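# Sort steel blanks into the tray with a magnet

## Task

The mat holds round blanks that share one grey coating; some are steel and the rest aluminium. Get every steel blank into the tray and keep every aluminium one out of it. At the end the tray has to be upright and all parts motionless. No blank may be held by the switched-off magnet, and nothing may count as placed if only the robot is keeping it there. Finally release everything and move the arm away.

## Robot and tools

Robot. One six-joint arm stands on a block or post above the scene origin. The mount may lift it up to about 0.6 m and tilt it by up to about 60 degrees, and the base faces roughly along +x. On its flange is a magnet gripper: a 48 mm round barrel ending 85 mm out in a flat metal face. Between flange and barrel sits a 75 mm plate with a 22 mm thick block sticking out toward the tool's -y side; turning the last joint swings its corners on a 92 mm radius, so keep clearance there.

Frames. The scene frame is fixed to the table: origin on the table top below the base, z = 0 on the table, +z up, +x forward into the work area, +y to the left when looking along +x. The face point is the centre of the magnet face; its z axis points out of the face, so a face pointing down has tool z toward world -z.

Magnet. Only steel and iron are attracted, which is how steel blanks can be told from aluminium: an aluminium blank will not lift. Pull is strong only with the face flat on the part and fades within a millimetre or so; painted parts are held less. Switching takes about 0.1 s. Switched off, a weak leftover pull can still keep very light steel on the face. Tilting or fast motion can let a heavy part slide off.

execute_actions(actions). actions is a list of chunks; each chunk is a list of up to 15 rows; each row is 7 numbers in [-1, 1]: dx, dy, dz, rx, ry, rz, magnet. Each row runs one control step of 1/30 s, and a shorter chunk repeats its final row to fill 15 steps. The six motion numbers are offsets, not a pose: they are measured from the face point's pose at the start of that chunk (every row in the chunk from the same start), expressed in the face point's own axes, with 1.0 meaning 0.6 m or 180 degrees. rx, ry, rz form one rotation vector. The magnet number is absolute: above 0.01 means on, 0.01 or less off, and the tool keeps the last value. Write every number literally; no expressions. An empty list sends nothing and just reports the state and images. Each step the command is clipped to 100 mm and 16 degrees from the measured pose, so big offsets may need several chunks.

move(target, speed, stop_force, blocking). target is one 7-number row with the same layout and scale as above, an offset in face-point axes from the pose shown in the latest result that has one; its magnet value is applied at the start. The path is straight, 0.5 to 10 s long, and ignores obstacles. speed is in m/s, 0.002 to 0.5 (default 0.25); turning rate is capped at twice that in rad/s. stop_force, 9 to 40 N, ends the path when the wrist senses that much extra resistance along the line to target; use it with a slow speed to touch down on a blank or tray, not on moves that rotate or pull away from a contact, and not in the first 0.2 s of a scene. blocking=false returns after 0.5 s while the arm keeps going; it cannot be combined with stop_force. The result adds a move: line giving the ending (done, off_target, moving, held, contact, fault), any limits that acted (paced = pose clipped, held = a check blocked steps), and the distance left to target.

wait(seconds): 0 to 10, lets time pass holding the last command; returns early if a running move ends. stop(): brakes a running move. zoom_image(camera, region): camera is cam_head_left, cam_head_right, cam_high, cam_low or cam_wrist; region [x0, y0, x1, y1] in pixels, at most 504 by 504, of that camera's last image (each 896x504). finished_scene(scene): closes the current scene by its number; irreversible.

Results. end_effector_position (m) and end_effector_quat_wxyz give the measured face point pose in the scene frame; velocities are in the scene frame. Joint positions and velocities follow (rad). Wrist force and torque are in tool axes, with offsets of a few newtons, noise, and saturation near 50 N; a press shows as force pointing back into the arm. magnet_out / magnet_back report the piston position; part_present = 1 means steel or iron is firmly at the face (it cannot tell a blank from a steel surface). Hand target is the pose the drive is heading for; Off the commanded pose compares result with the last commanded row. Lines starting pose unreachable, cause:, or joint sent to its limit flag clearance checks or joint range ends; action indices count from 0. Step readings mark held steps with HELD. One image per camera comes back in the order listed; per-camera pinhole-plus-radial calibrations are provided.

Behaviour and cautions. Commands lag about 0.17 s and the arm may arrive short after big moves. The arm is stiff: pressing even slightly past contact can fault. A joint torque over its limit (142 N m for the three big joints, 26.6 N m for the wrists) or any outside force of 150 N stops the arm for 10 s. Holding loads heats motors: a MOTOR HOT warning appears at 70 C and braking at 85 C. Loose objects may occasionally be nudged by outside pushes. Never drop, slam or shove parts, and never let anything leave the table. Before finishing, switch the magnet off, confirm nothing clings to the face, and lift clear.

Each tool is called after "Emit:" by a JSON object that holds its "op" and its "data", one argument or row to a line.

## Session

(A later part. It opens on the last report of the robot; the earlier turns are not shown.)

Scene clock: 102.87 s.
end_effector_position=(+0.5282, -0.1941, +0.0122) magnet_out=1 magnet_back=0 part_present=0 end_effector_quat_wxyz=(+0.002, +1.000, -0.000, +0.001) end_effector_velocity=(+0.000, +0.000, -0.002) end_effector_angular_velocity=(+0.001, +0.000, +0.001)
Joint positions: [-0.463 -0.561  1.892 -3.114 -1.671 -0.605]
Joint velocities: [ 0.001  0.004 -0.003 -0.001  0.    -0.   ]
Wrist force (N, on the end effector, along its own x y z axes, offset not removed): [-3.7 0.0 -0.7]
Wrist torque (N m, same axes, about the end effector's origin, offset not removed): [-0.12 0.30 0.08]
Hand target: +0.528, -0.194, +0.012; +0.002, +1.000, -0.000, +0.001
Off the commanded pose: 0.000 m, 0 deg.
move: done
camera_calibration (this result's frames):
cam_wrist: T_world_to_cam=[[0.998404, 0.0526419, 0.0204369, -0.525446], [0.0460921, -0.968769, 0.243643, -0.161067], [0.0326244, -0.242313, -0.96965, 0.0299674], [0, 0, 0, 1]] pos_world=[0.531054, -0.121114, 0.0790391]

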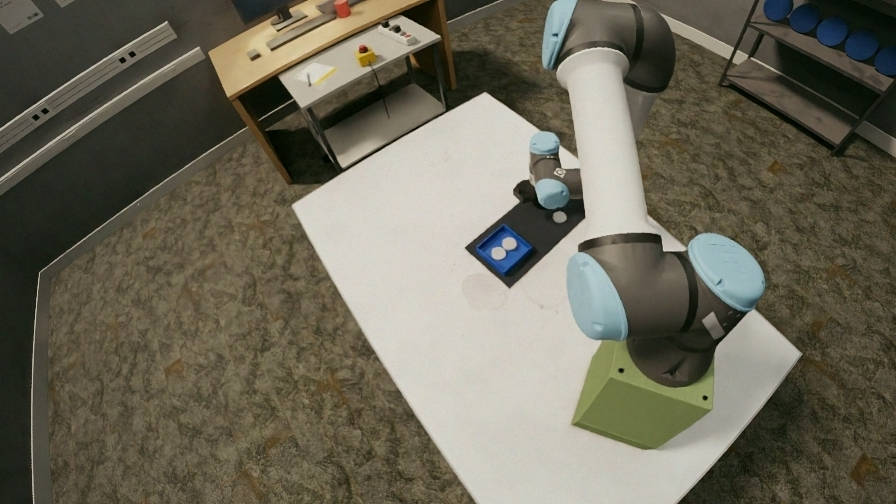

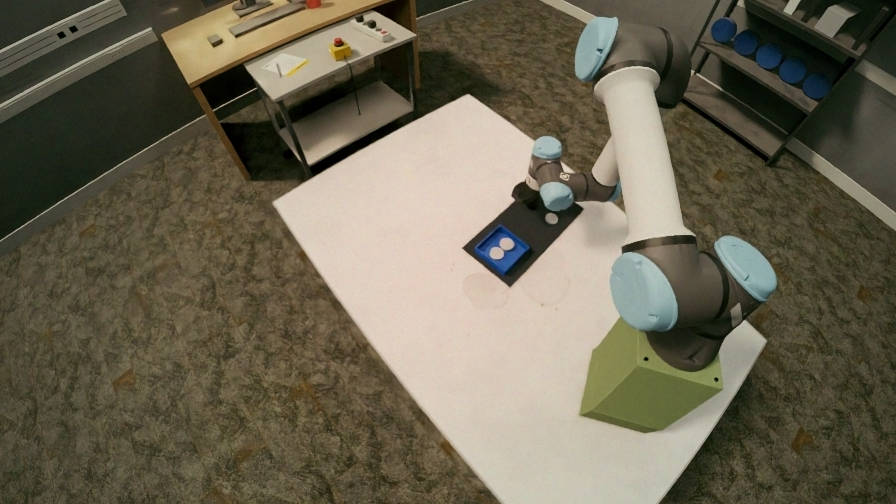

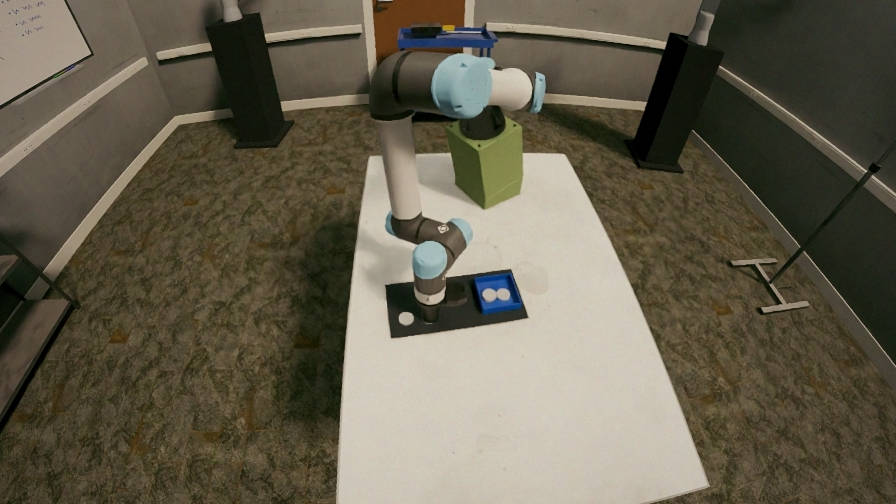

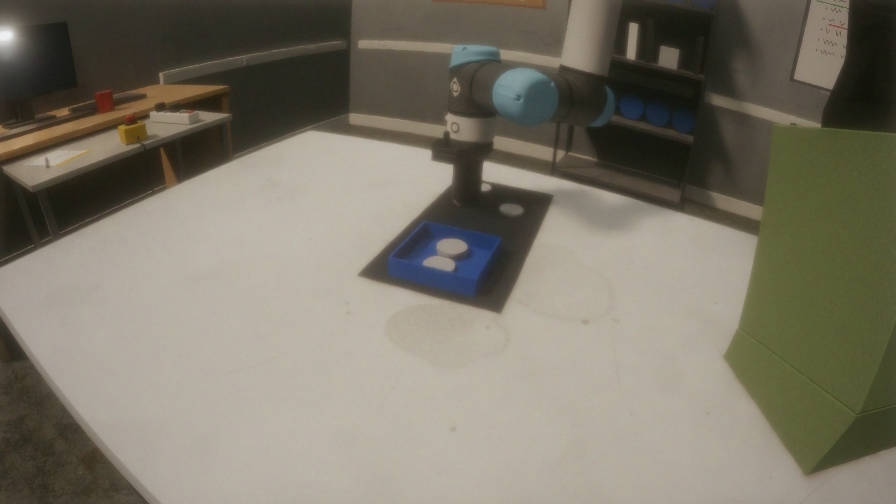

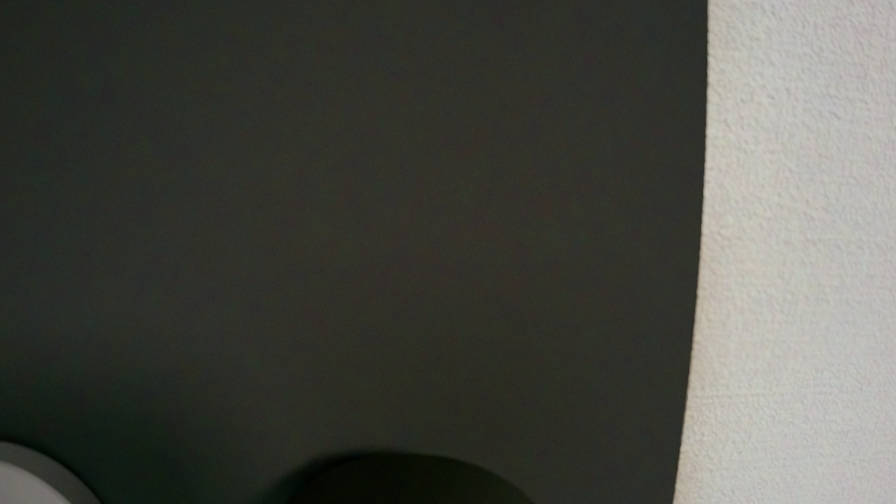

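Emit:
{"op": "move", "data": {
  "target": [0,0,0.0027,0,0,0,1],
  "speed": 0.01
}}

Emit:
{"op": "move", "data": {
  "target": [0,0,-0.05,0,0,0,1],
  "speed": 0.15
}}

Emit:
{"op": "move", "data": {
  "target": [0.001,0.1027,0,0,0,0,1]
}}

Emit:
{"op": "move", "data": {
  "target": [0,0,0.05,0,0,0,1],
  "speed": 0.05
}}

Scene clock: 108.33 s.
end_effector_position=(+0.5282, -0.1941, +0.0106) magnet_out=1 magnet_back=0 part_present=0 end_effector_quat_wxyz=(+0.002, +1.000, -0.000, +0.001) end_effector_velocity=(-0.000, -0.000, -0.001) end_effector_angular_velocity=(-0.002, +0.002, -0.000)
Joint positions: [-0.463 -0.557  1.89  -3.116 -1.671 -0.605]
Joint velocities: [-0.     0.002 -0.001 -0.    -0.002  0.   ]
Wrist force (N, on the end effector, along its own x y z axes, offset not removed): [-4.2 -0.2 -0.2]
Wrist torque (N m, same axes, about the end effector's origin, offset not removed): [-0.01 0.32 0.17]
Hand target: +0.528, -0.194, +0.011; +0.002, +1.000, -0.000, +0.001
Off the commanded pose: 0.000 m, 0 deg.
move: done
camera_calibration (this result's frames):
cam_wrist: T_world_to_cam=[[0.998404, 0.0526421, 0.0204356, -0.525413], [0.0460926, -0.968769, 0.243643, -0.16069], [0.0326233, -0.242312, -0.96965, 0.0284464], [0, 0, 0, 1]] pos_world=[0.531054, -0.12112, 0.0774713]

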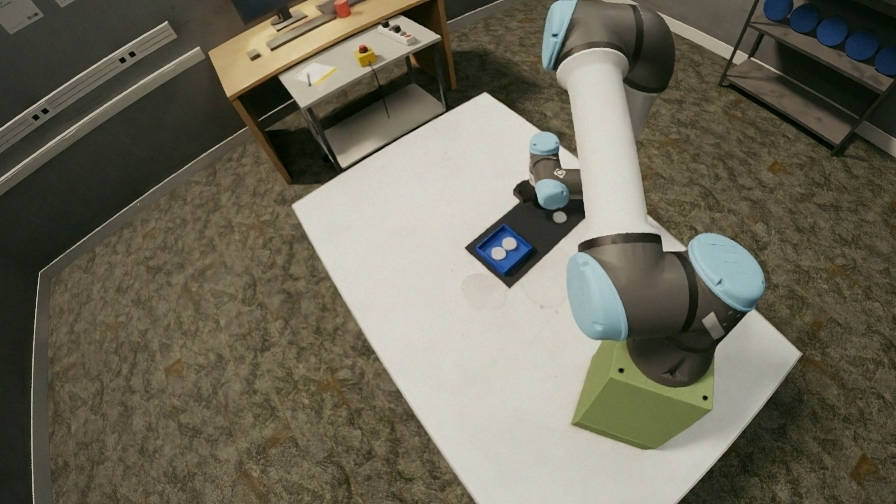

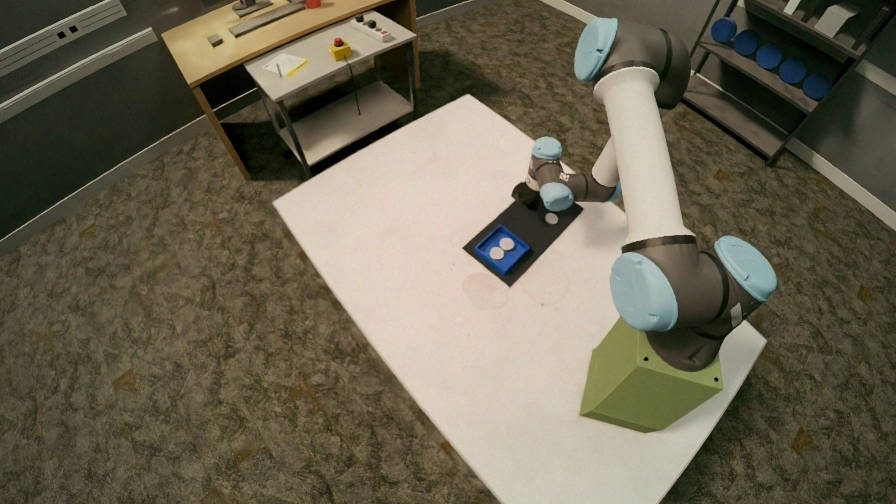

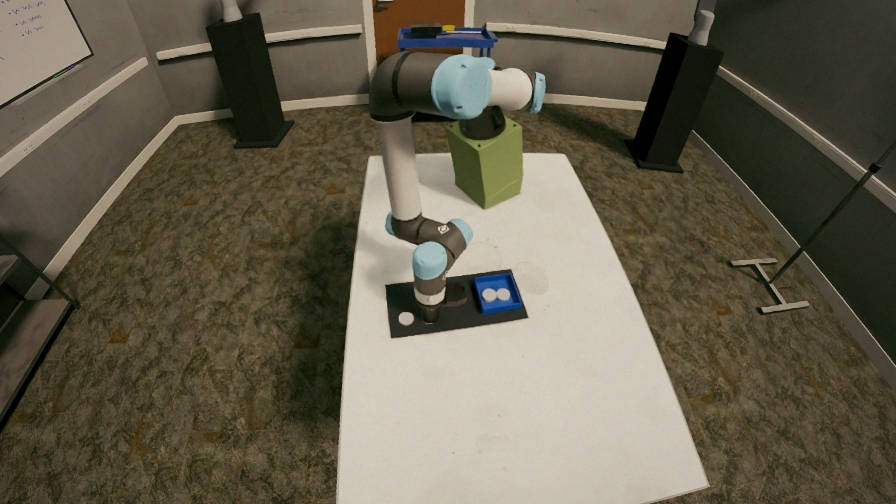

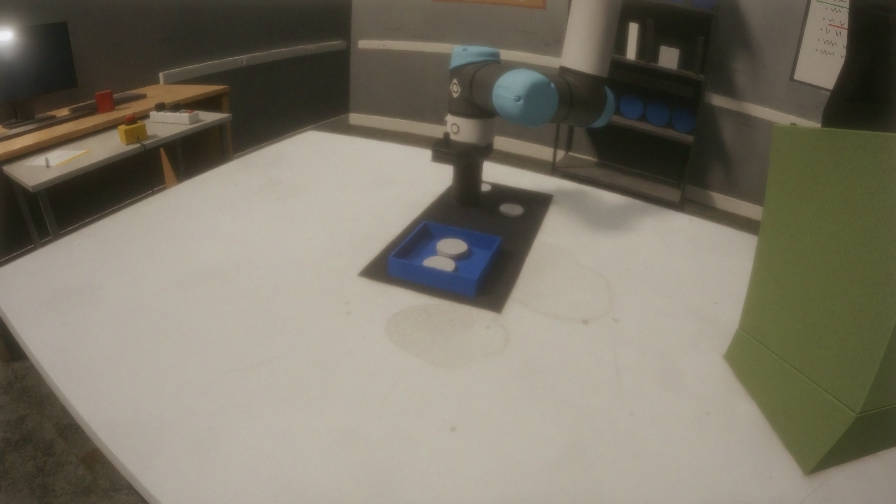

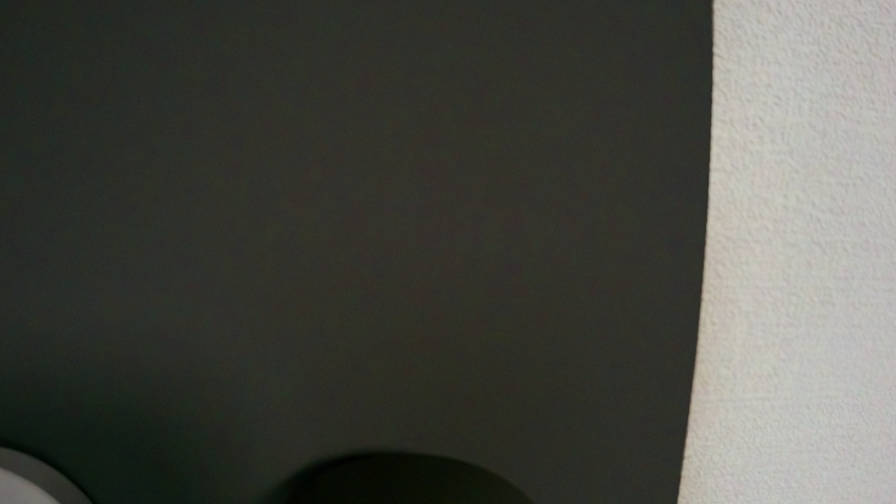

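Scene clock: 109.20 s.
end_effector_position=(+0.5282, -0.1940, +0.0405) magnet_out=1 magnet_back=0 part_present=0 end_effector_quat_wxyz=(+0.002, +1.000, -0.000, +0.001) end_effector_velocity=(-0.000, +0.000, +0.002) end_effector_angular_velocity=(-0.001, +0.001, +0.000)
Joint positions: [-0.458 -0.631  1.932 -3.084 -1.672 -0.6  ]
Joint velocities: [ 0.001 -0.004  0.002  0.002 -0.001  0.   ]
Wrist force (N, on the end effector, along its own x y z axes, offset not removed): [-2.9 0.0 0.0]
Wrist torque (N m, same axes, about the end effector's origin, offset not removed): [-0.03 0.26 0.12]
Hand target: +0.528, -0.194, +0.041; +0.002, +1.000, -0.000, +0.001
Off the commanded pose: 0.000 m, 0 deg.
move: done
camera_calibration (this result's frames):
cam_wrist: T_world_to_cam=[[0.998405, 0.0526373, 0.0204308, -0.52604], [0.0460897, -0.968774, 0.243625, -0.167856], [0.0326166, -0.242295, -0.969654, 0.0574104], [0, 0, 0, 1]] pos_world=[0.531065, -0.121015, 0.10731]

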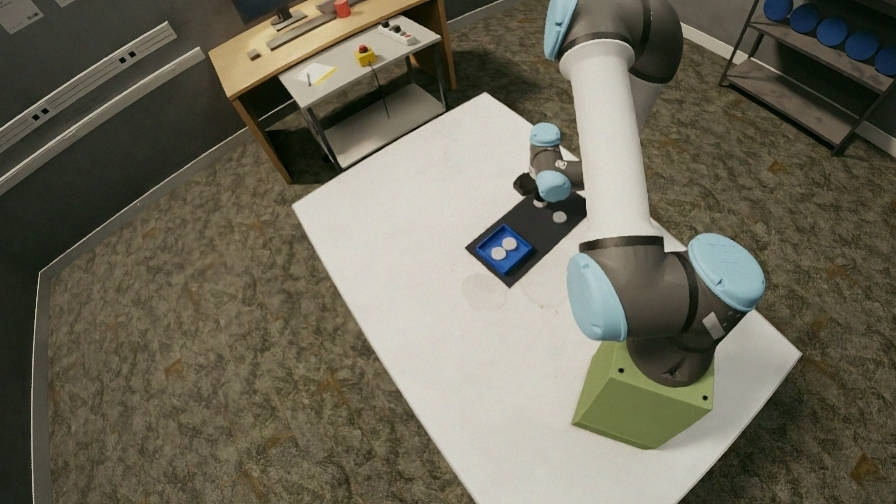

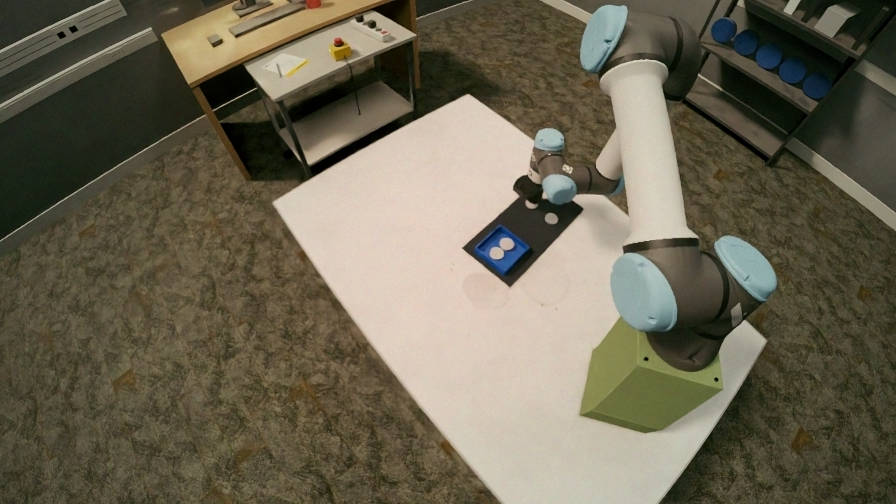

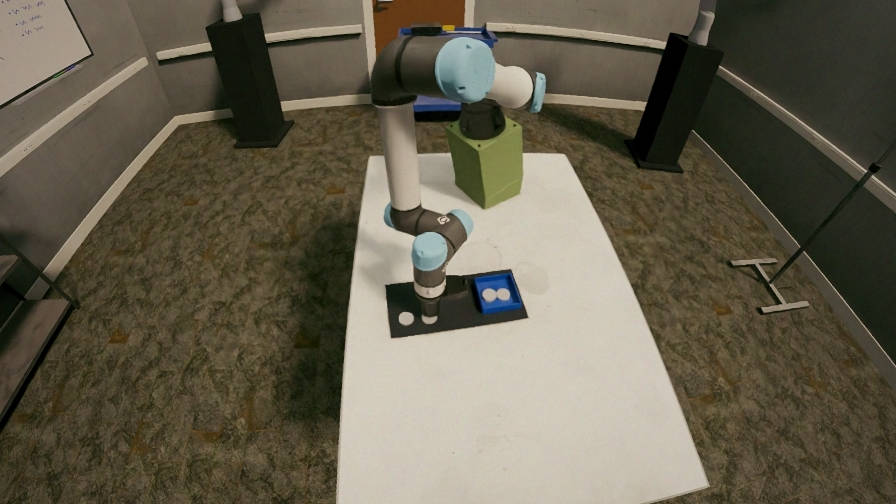

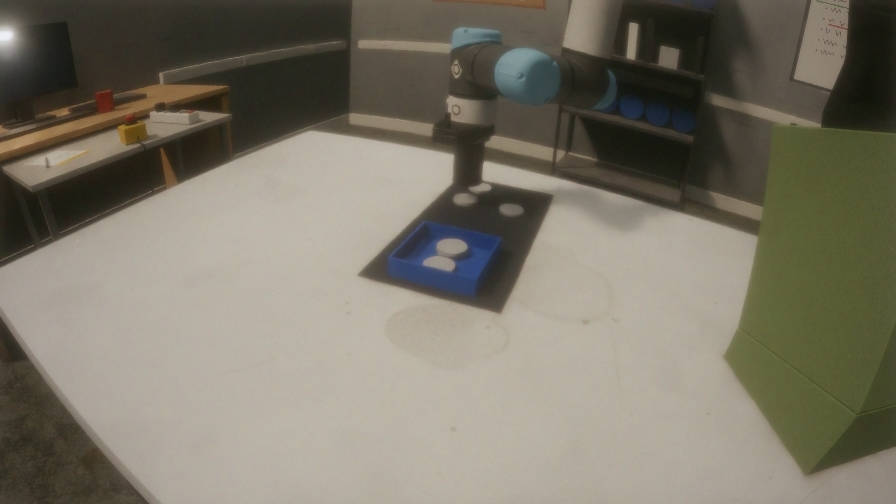

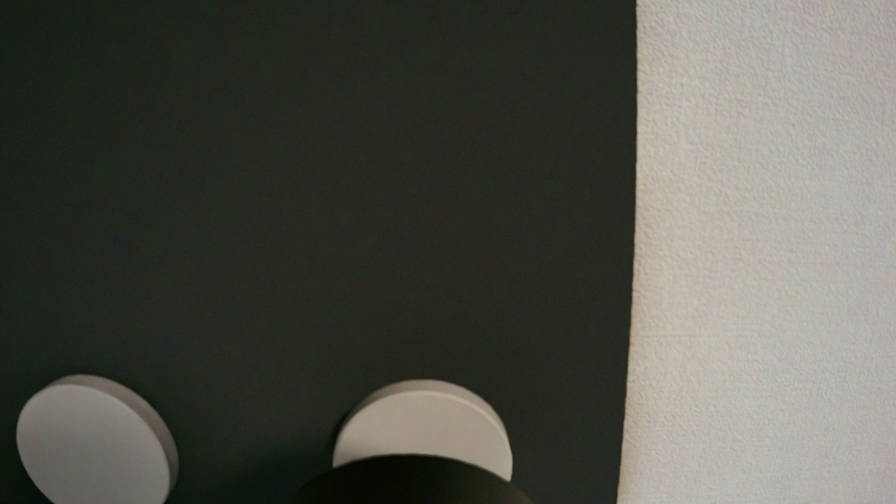

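Scene clock: 110.13 s.
end_effector_position=(+0.5287, -0.2556, +0.0408) magnet_out=1 magnet_back=0 part_present=0 end_effector_quat_wxyz=(+0.002, +1.000, -0.000, +0.001) end_effector_velocity=(+0.000, -0.002, +0.000) end_effector_angular_velocity=(-0.001, -0.000, -0.000)
Joint positions: [-0.545 -0.641  1.871 -3.021 -1.653 -0.685]
Joint velocities: [-0.002 -0.    -0.003  0.002 -0.    -0.002]
Wrist force (N, on the end effector, along its own x y z axes, offset not removed): [-2.7 0.2 0.1]
Wrist torque (N m, same axes, about the end effector's origin, offset not removed): [-0.05 0.18 0.11]
Hand target: +0.529, -0.256, +0.041; +0.002, +1.000, -0.000, +0.000
Off the commanded pose: 0.000 m, 0 deg.
move: done
camera_calibration (this result's frames):
cam_wrist: T_world_to_cam=[[0.9984, 0.0526774, 0.0205358, -0.523316], [0.0460903, -0.968678, 0.244005, -0.227617], [0.0327462, -0.242669, -0.969556, 0.042621], [0, 0, 0, 1]] pos_world=[0.531574, -0.182578, 0.10761]

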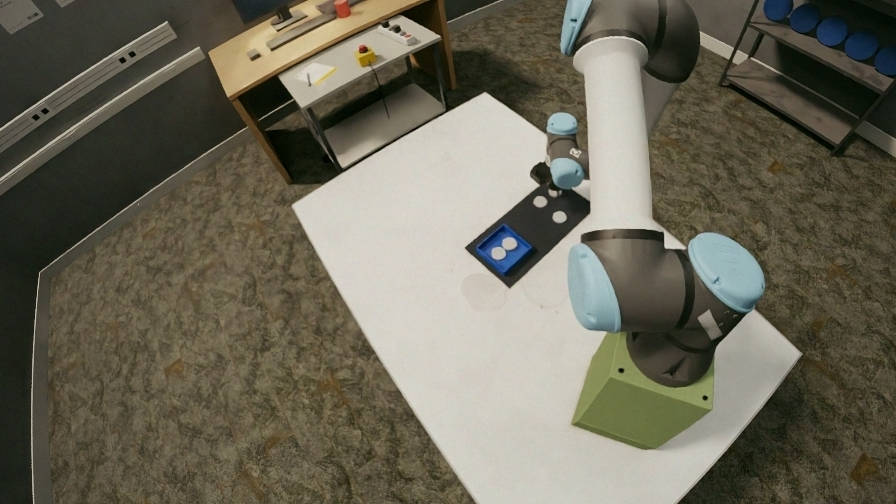

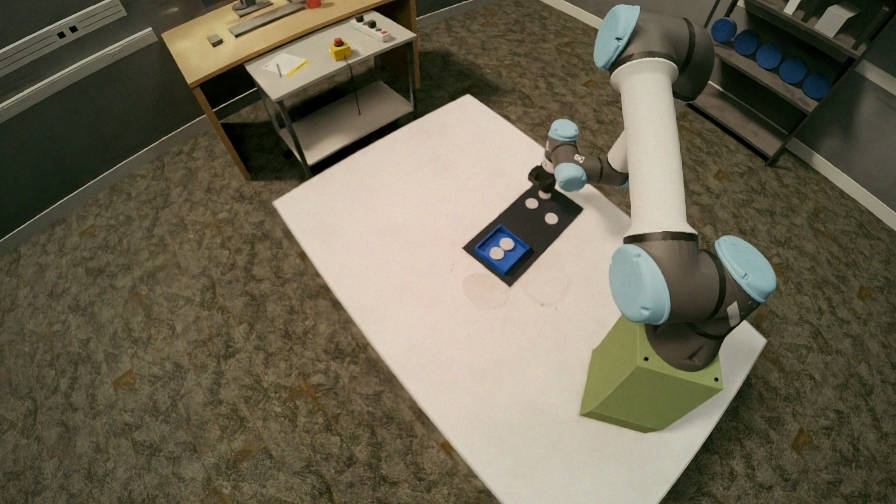

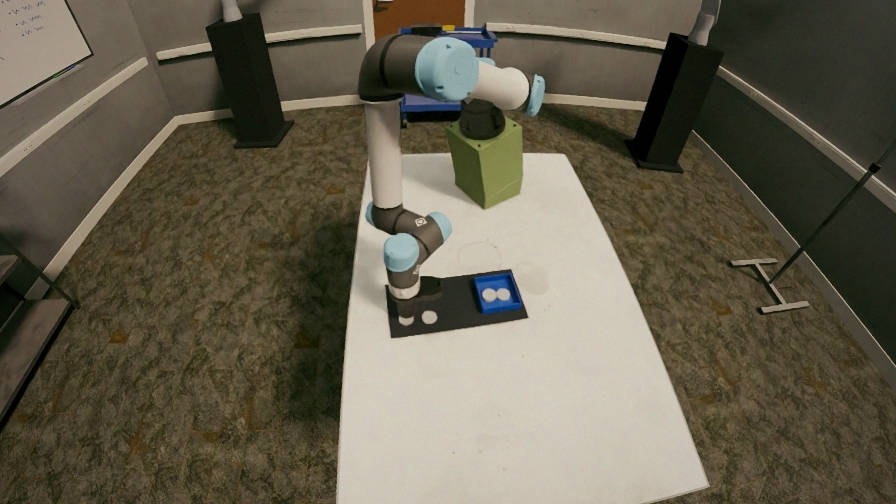

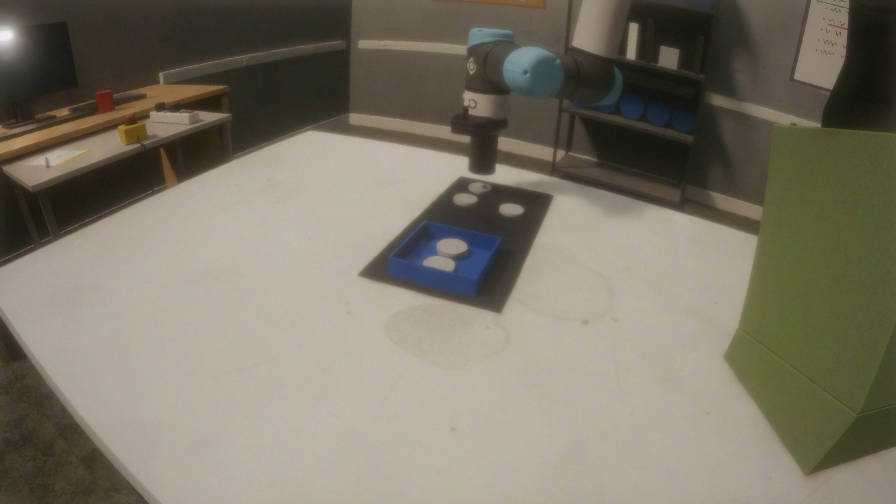

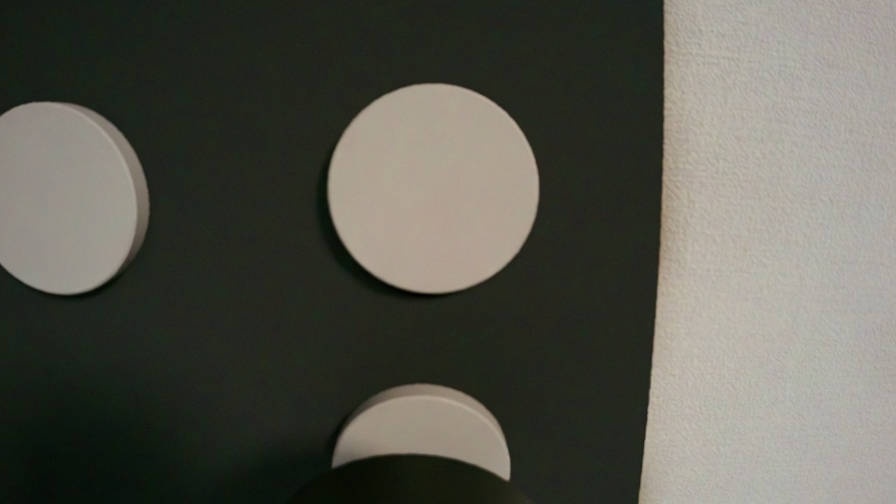

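Scene clock: 111.13 s.
end_effector_position=(+0.5287, -0.2557, +0.0110) magnet_out=1 magnet_back=0 part_present=0 end_effector_quat_wxyz=(+0.002, +1.000, -0.000, +0.001) end_effector_velocity=(+0.000, +0.000, -0.002) end_effector_angular_velocity=(-0.000, +0.001, +0.001)
Joint positions: [-0.55  -0.569  1.83  -3.053 -1.652 -0.69 ]
Joint velocities: [ 0.     0.004 -0.002 -0.001 -0.001 -0.   ]
Wrist force (N, on the end effector, along its own x y z axes, offset not removed): [-3.9 0.3 -0.3]
Wrist torque (N m, same axes, about the end effector's origin, offset not removed): [0.03 0.30 0.14]
Hand target: +0.529, -0.256, +0.011; +0.002, +1.000, -0.000, +0.001
Off the commanded pose: 0.000 m, 0 deg.
move: done
camera_calibration (this result's frames):
cam_wrist: T_world_to_cam=[[0.9984, 0.0526798, 0.0205385, -0.52268], [0.0460915, -0.968674, 0.24402, -0.220436], [0.0327501, -0.242683, -0.969553, 0.0136502], [0, 0, 0, 1]] pos_world=[0.531557, -0.182683, 0.0777604]

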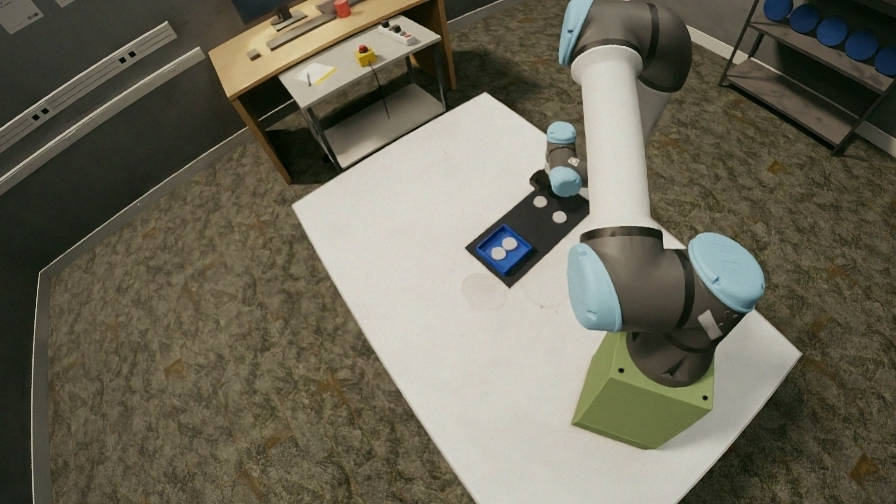

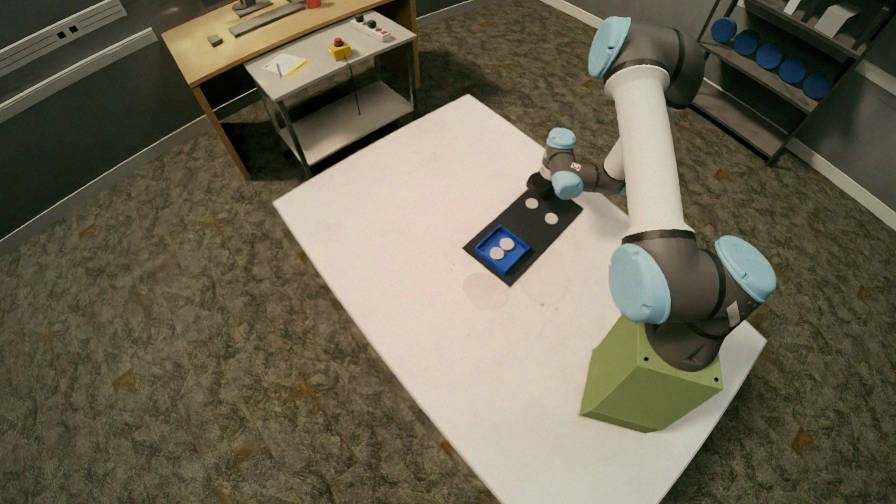

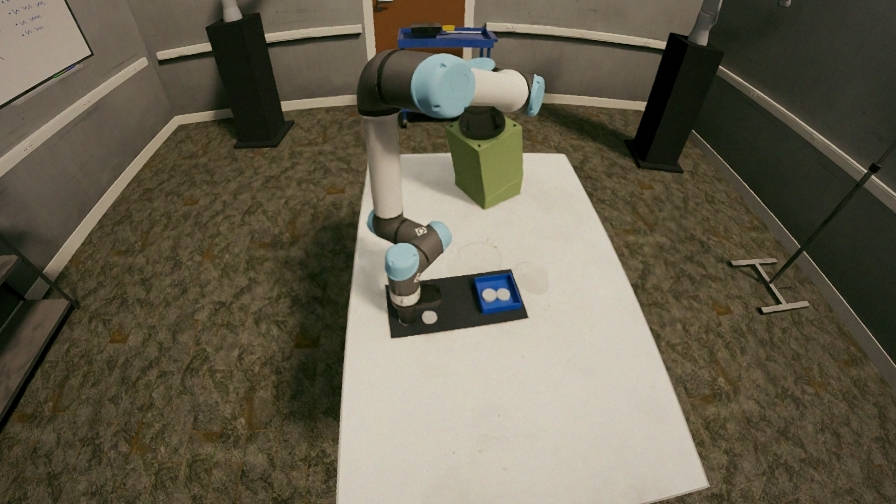

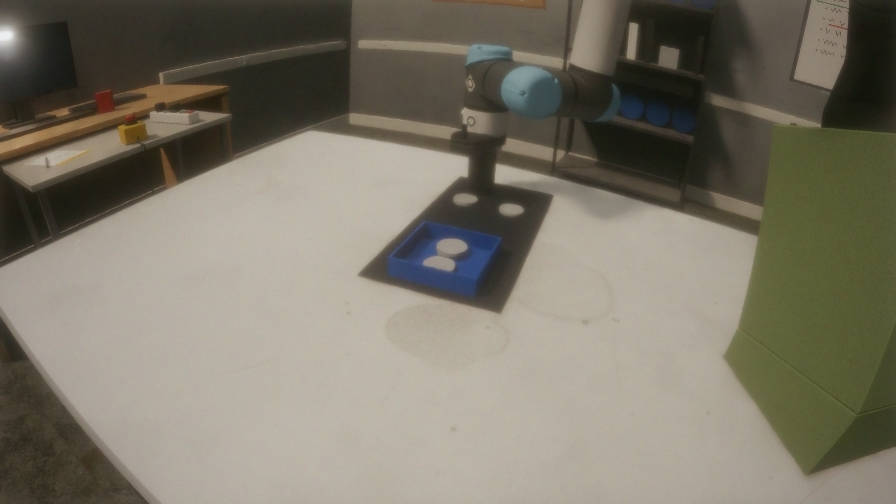

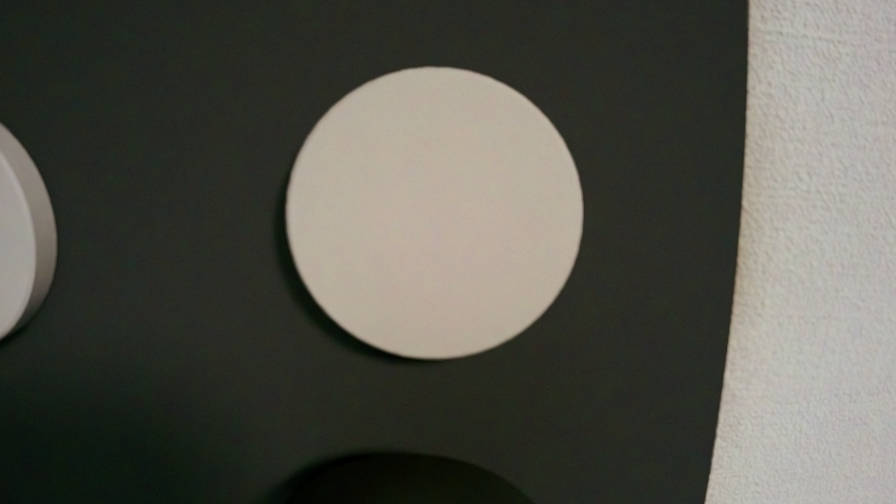

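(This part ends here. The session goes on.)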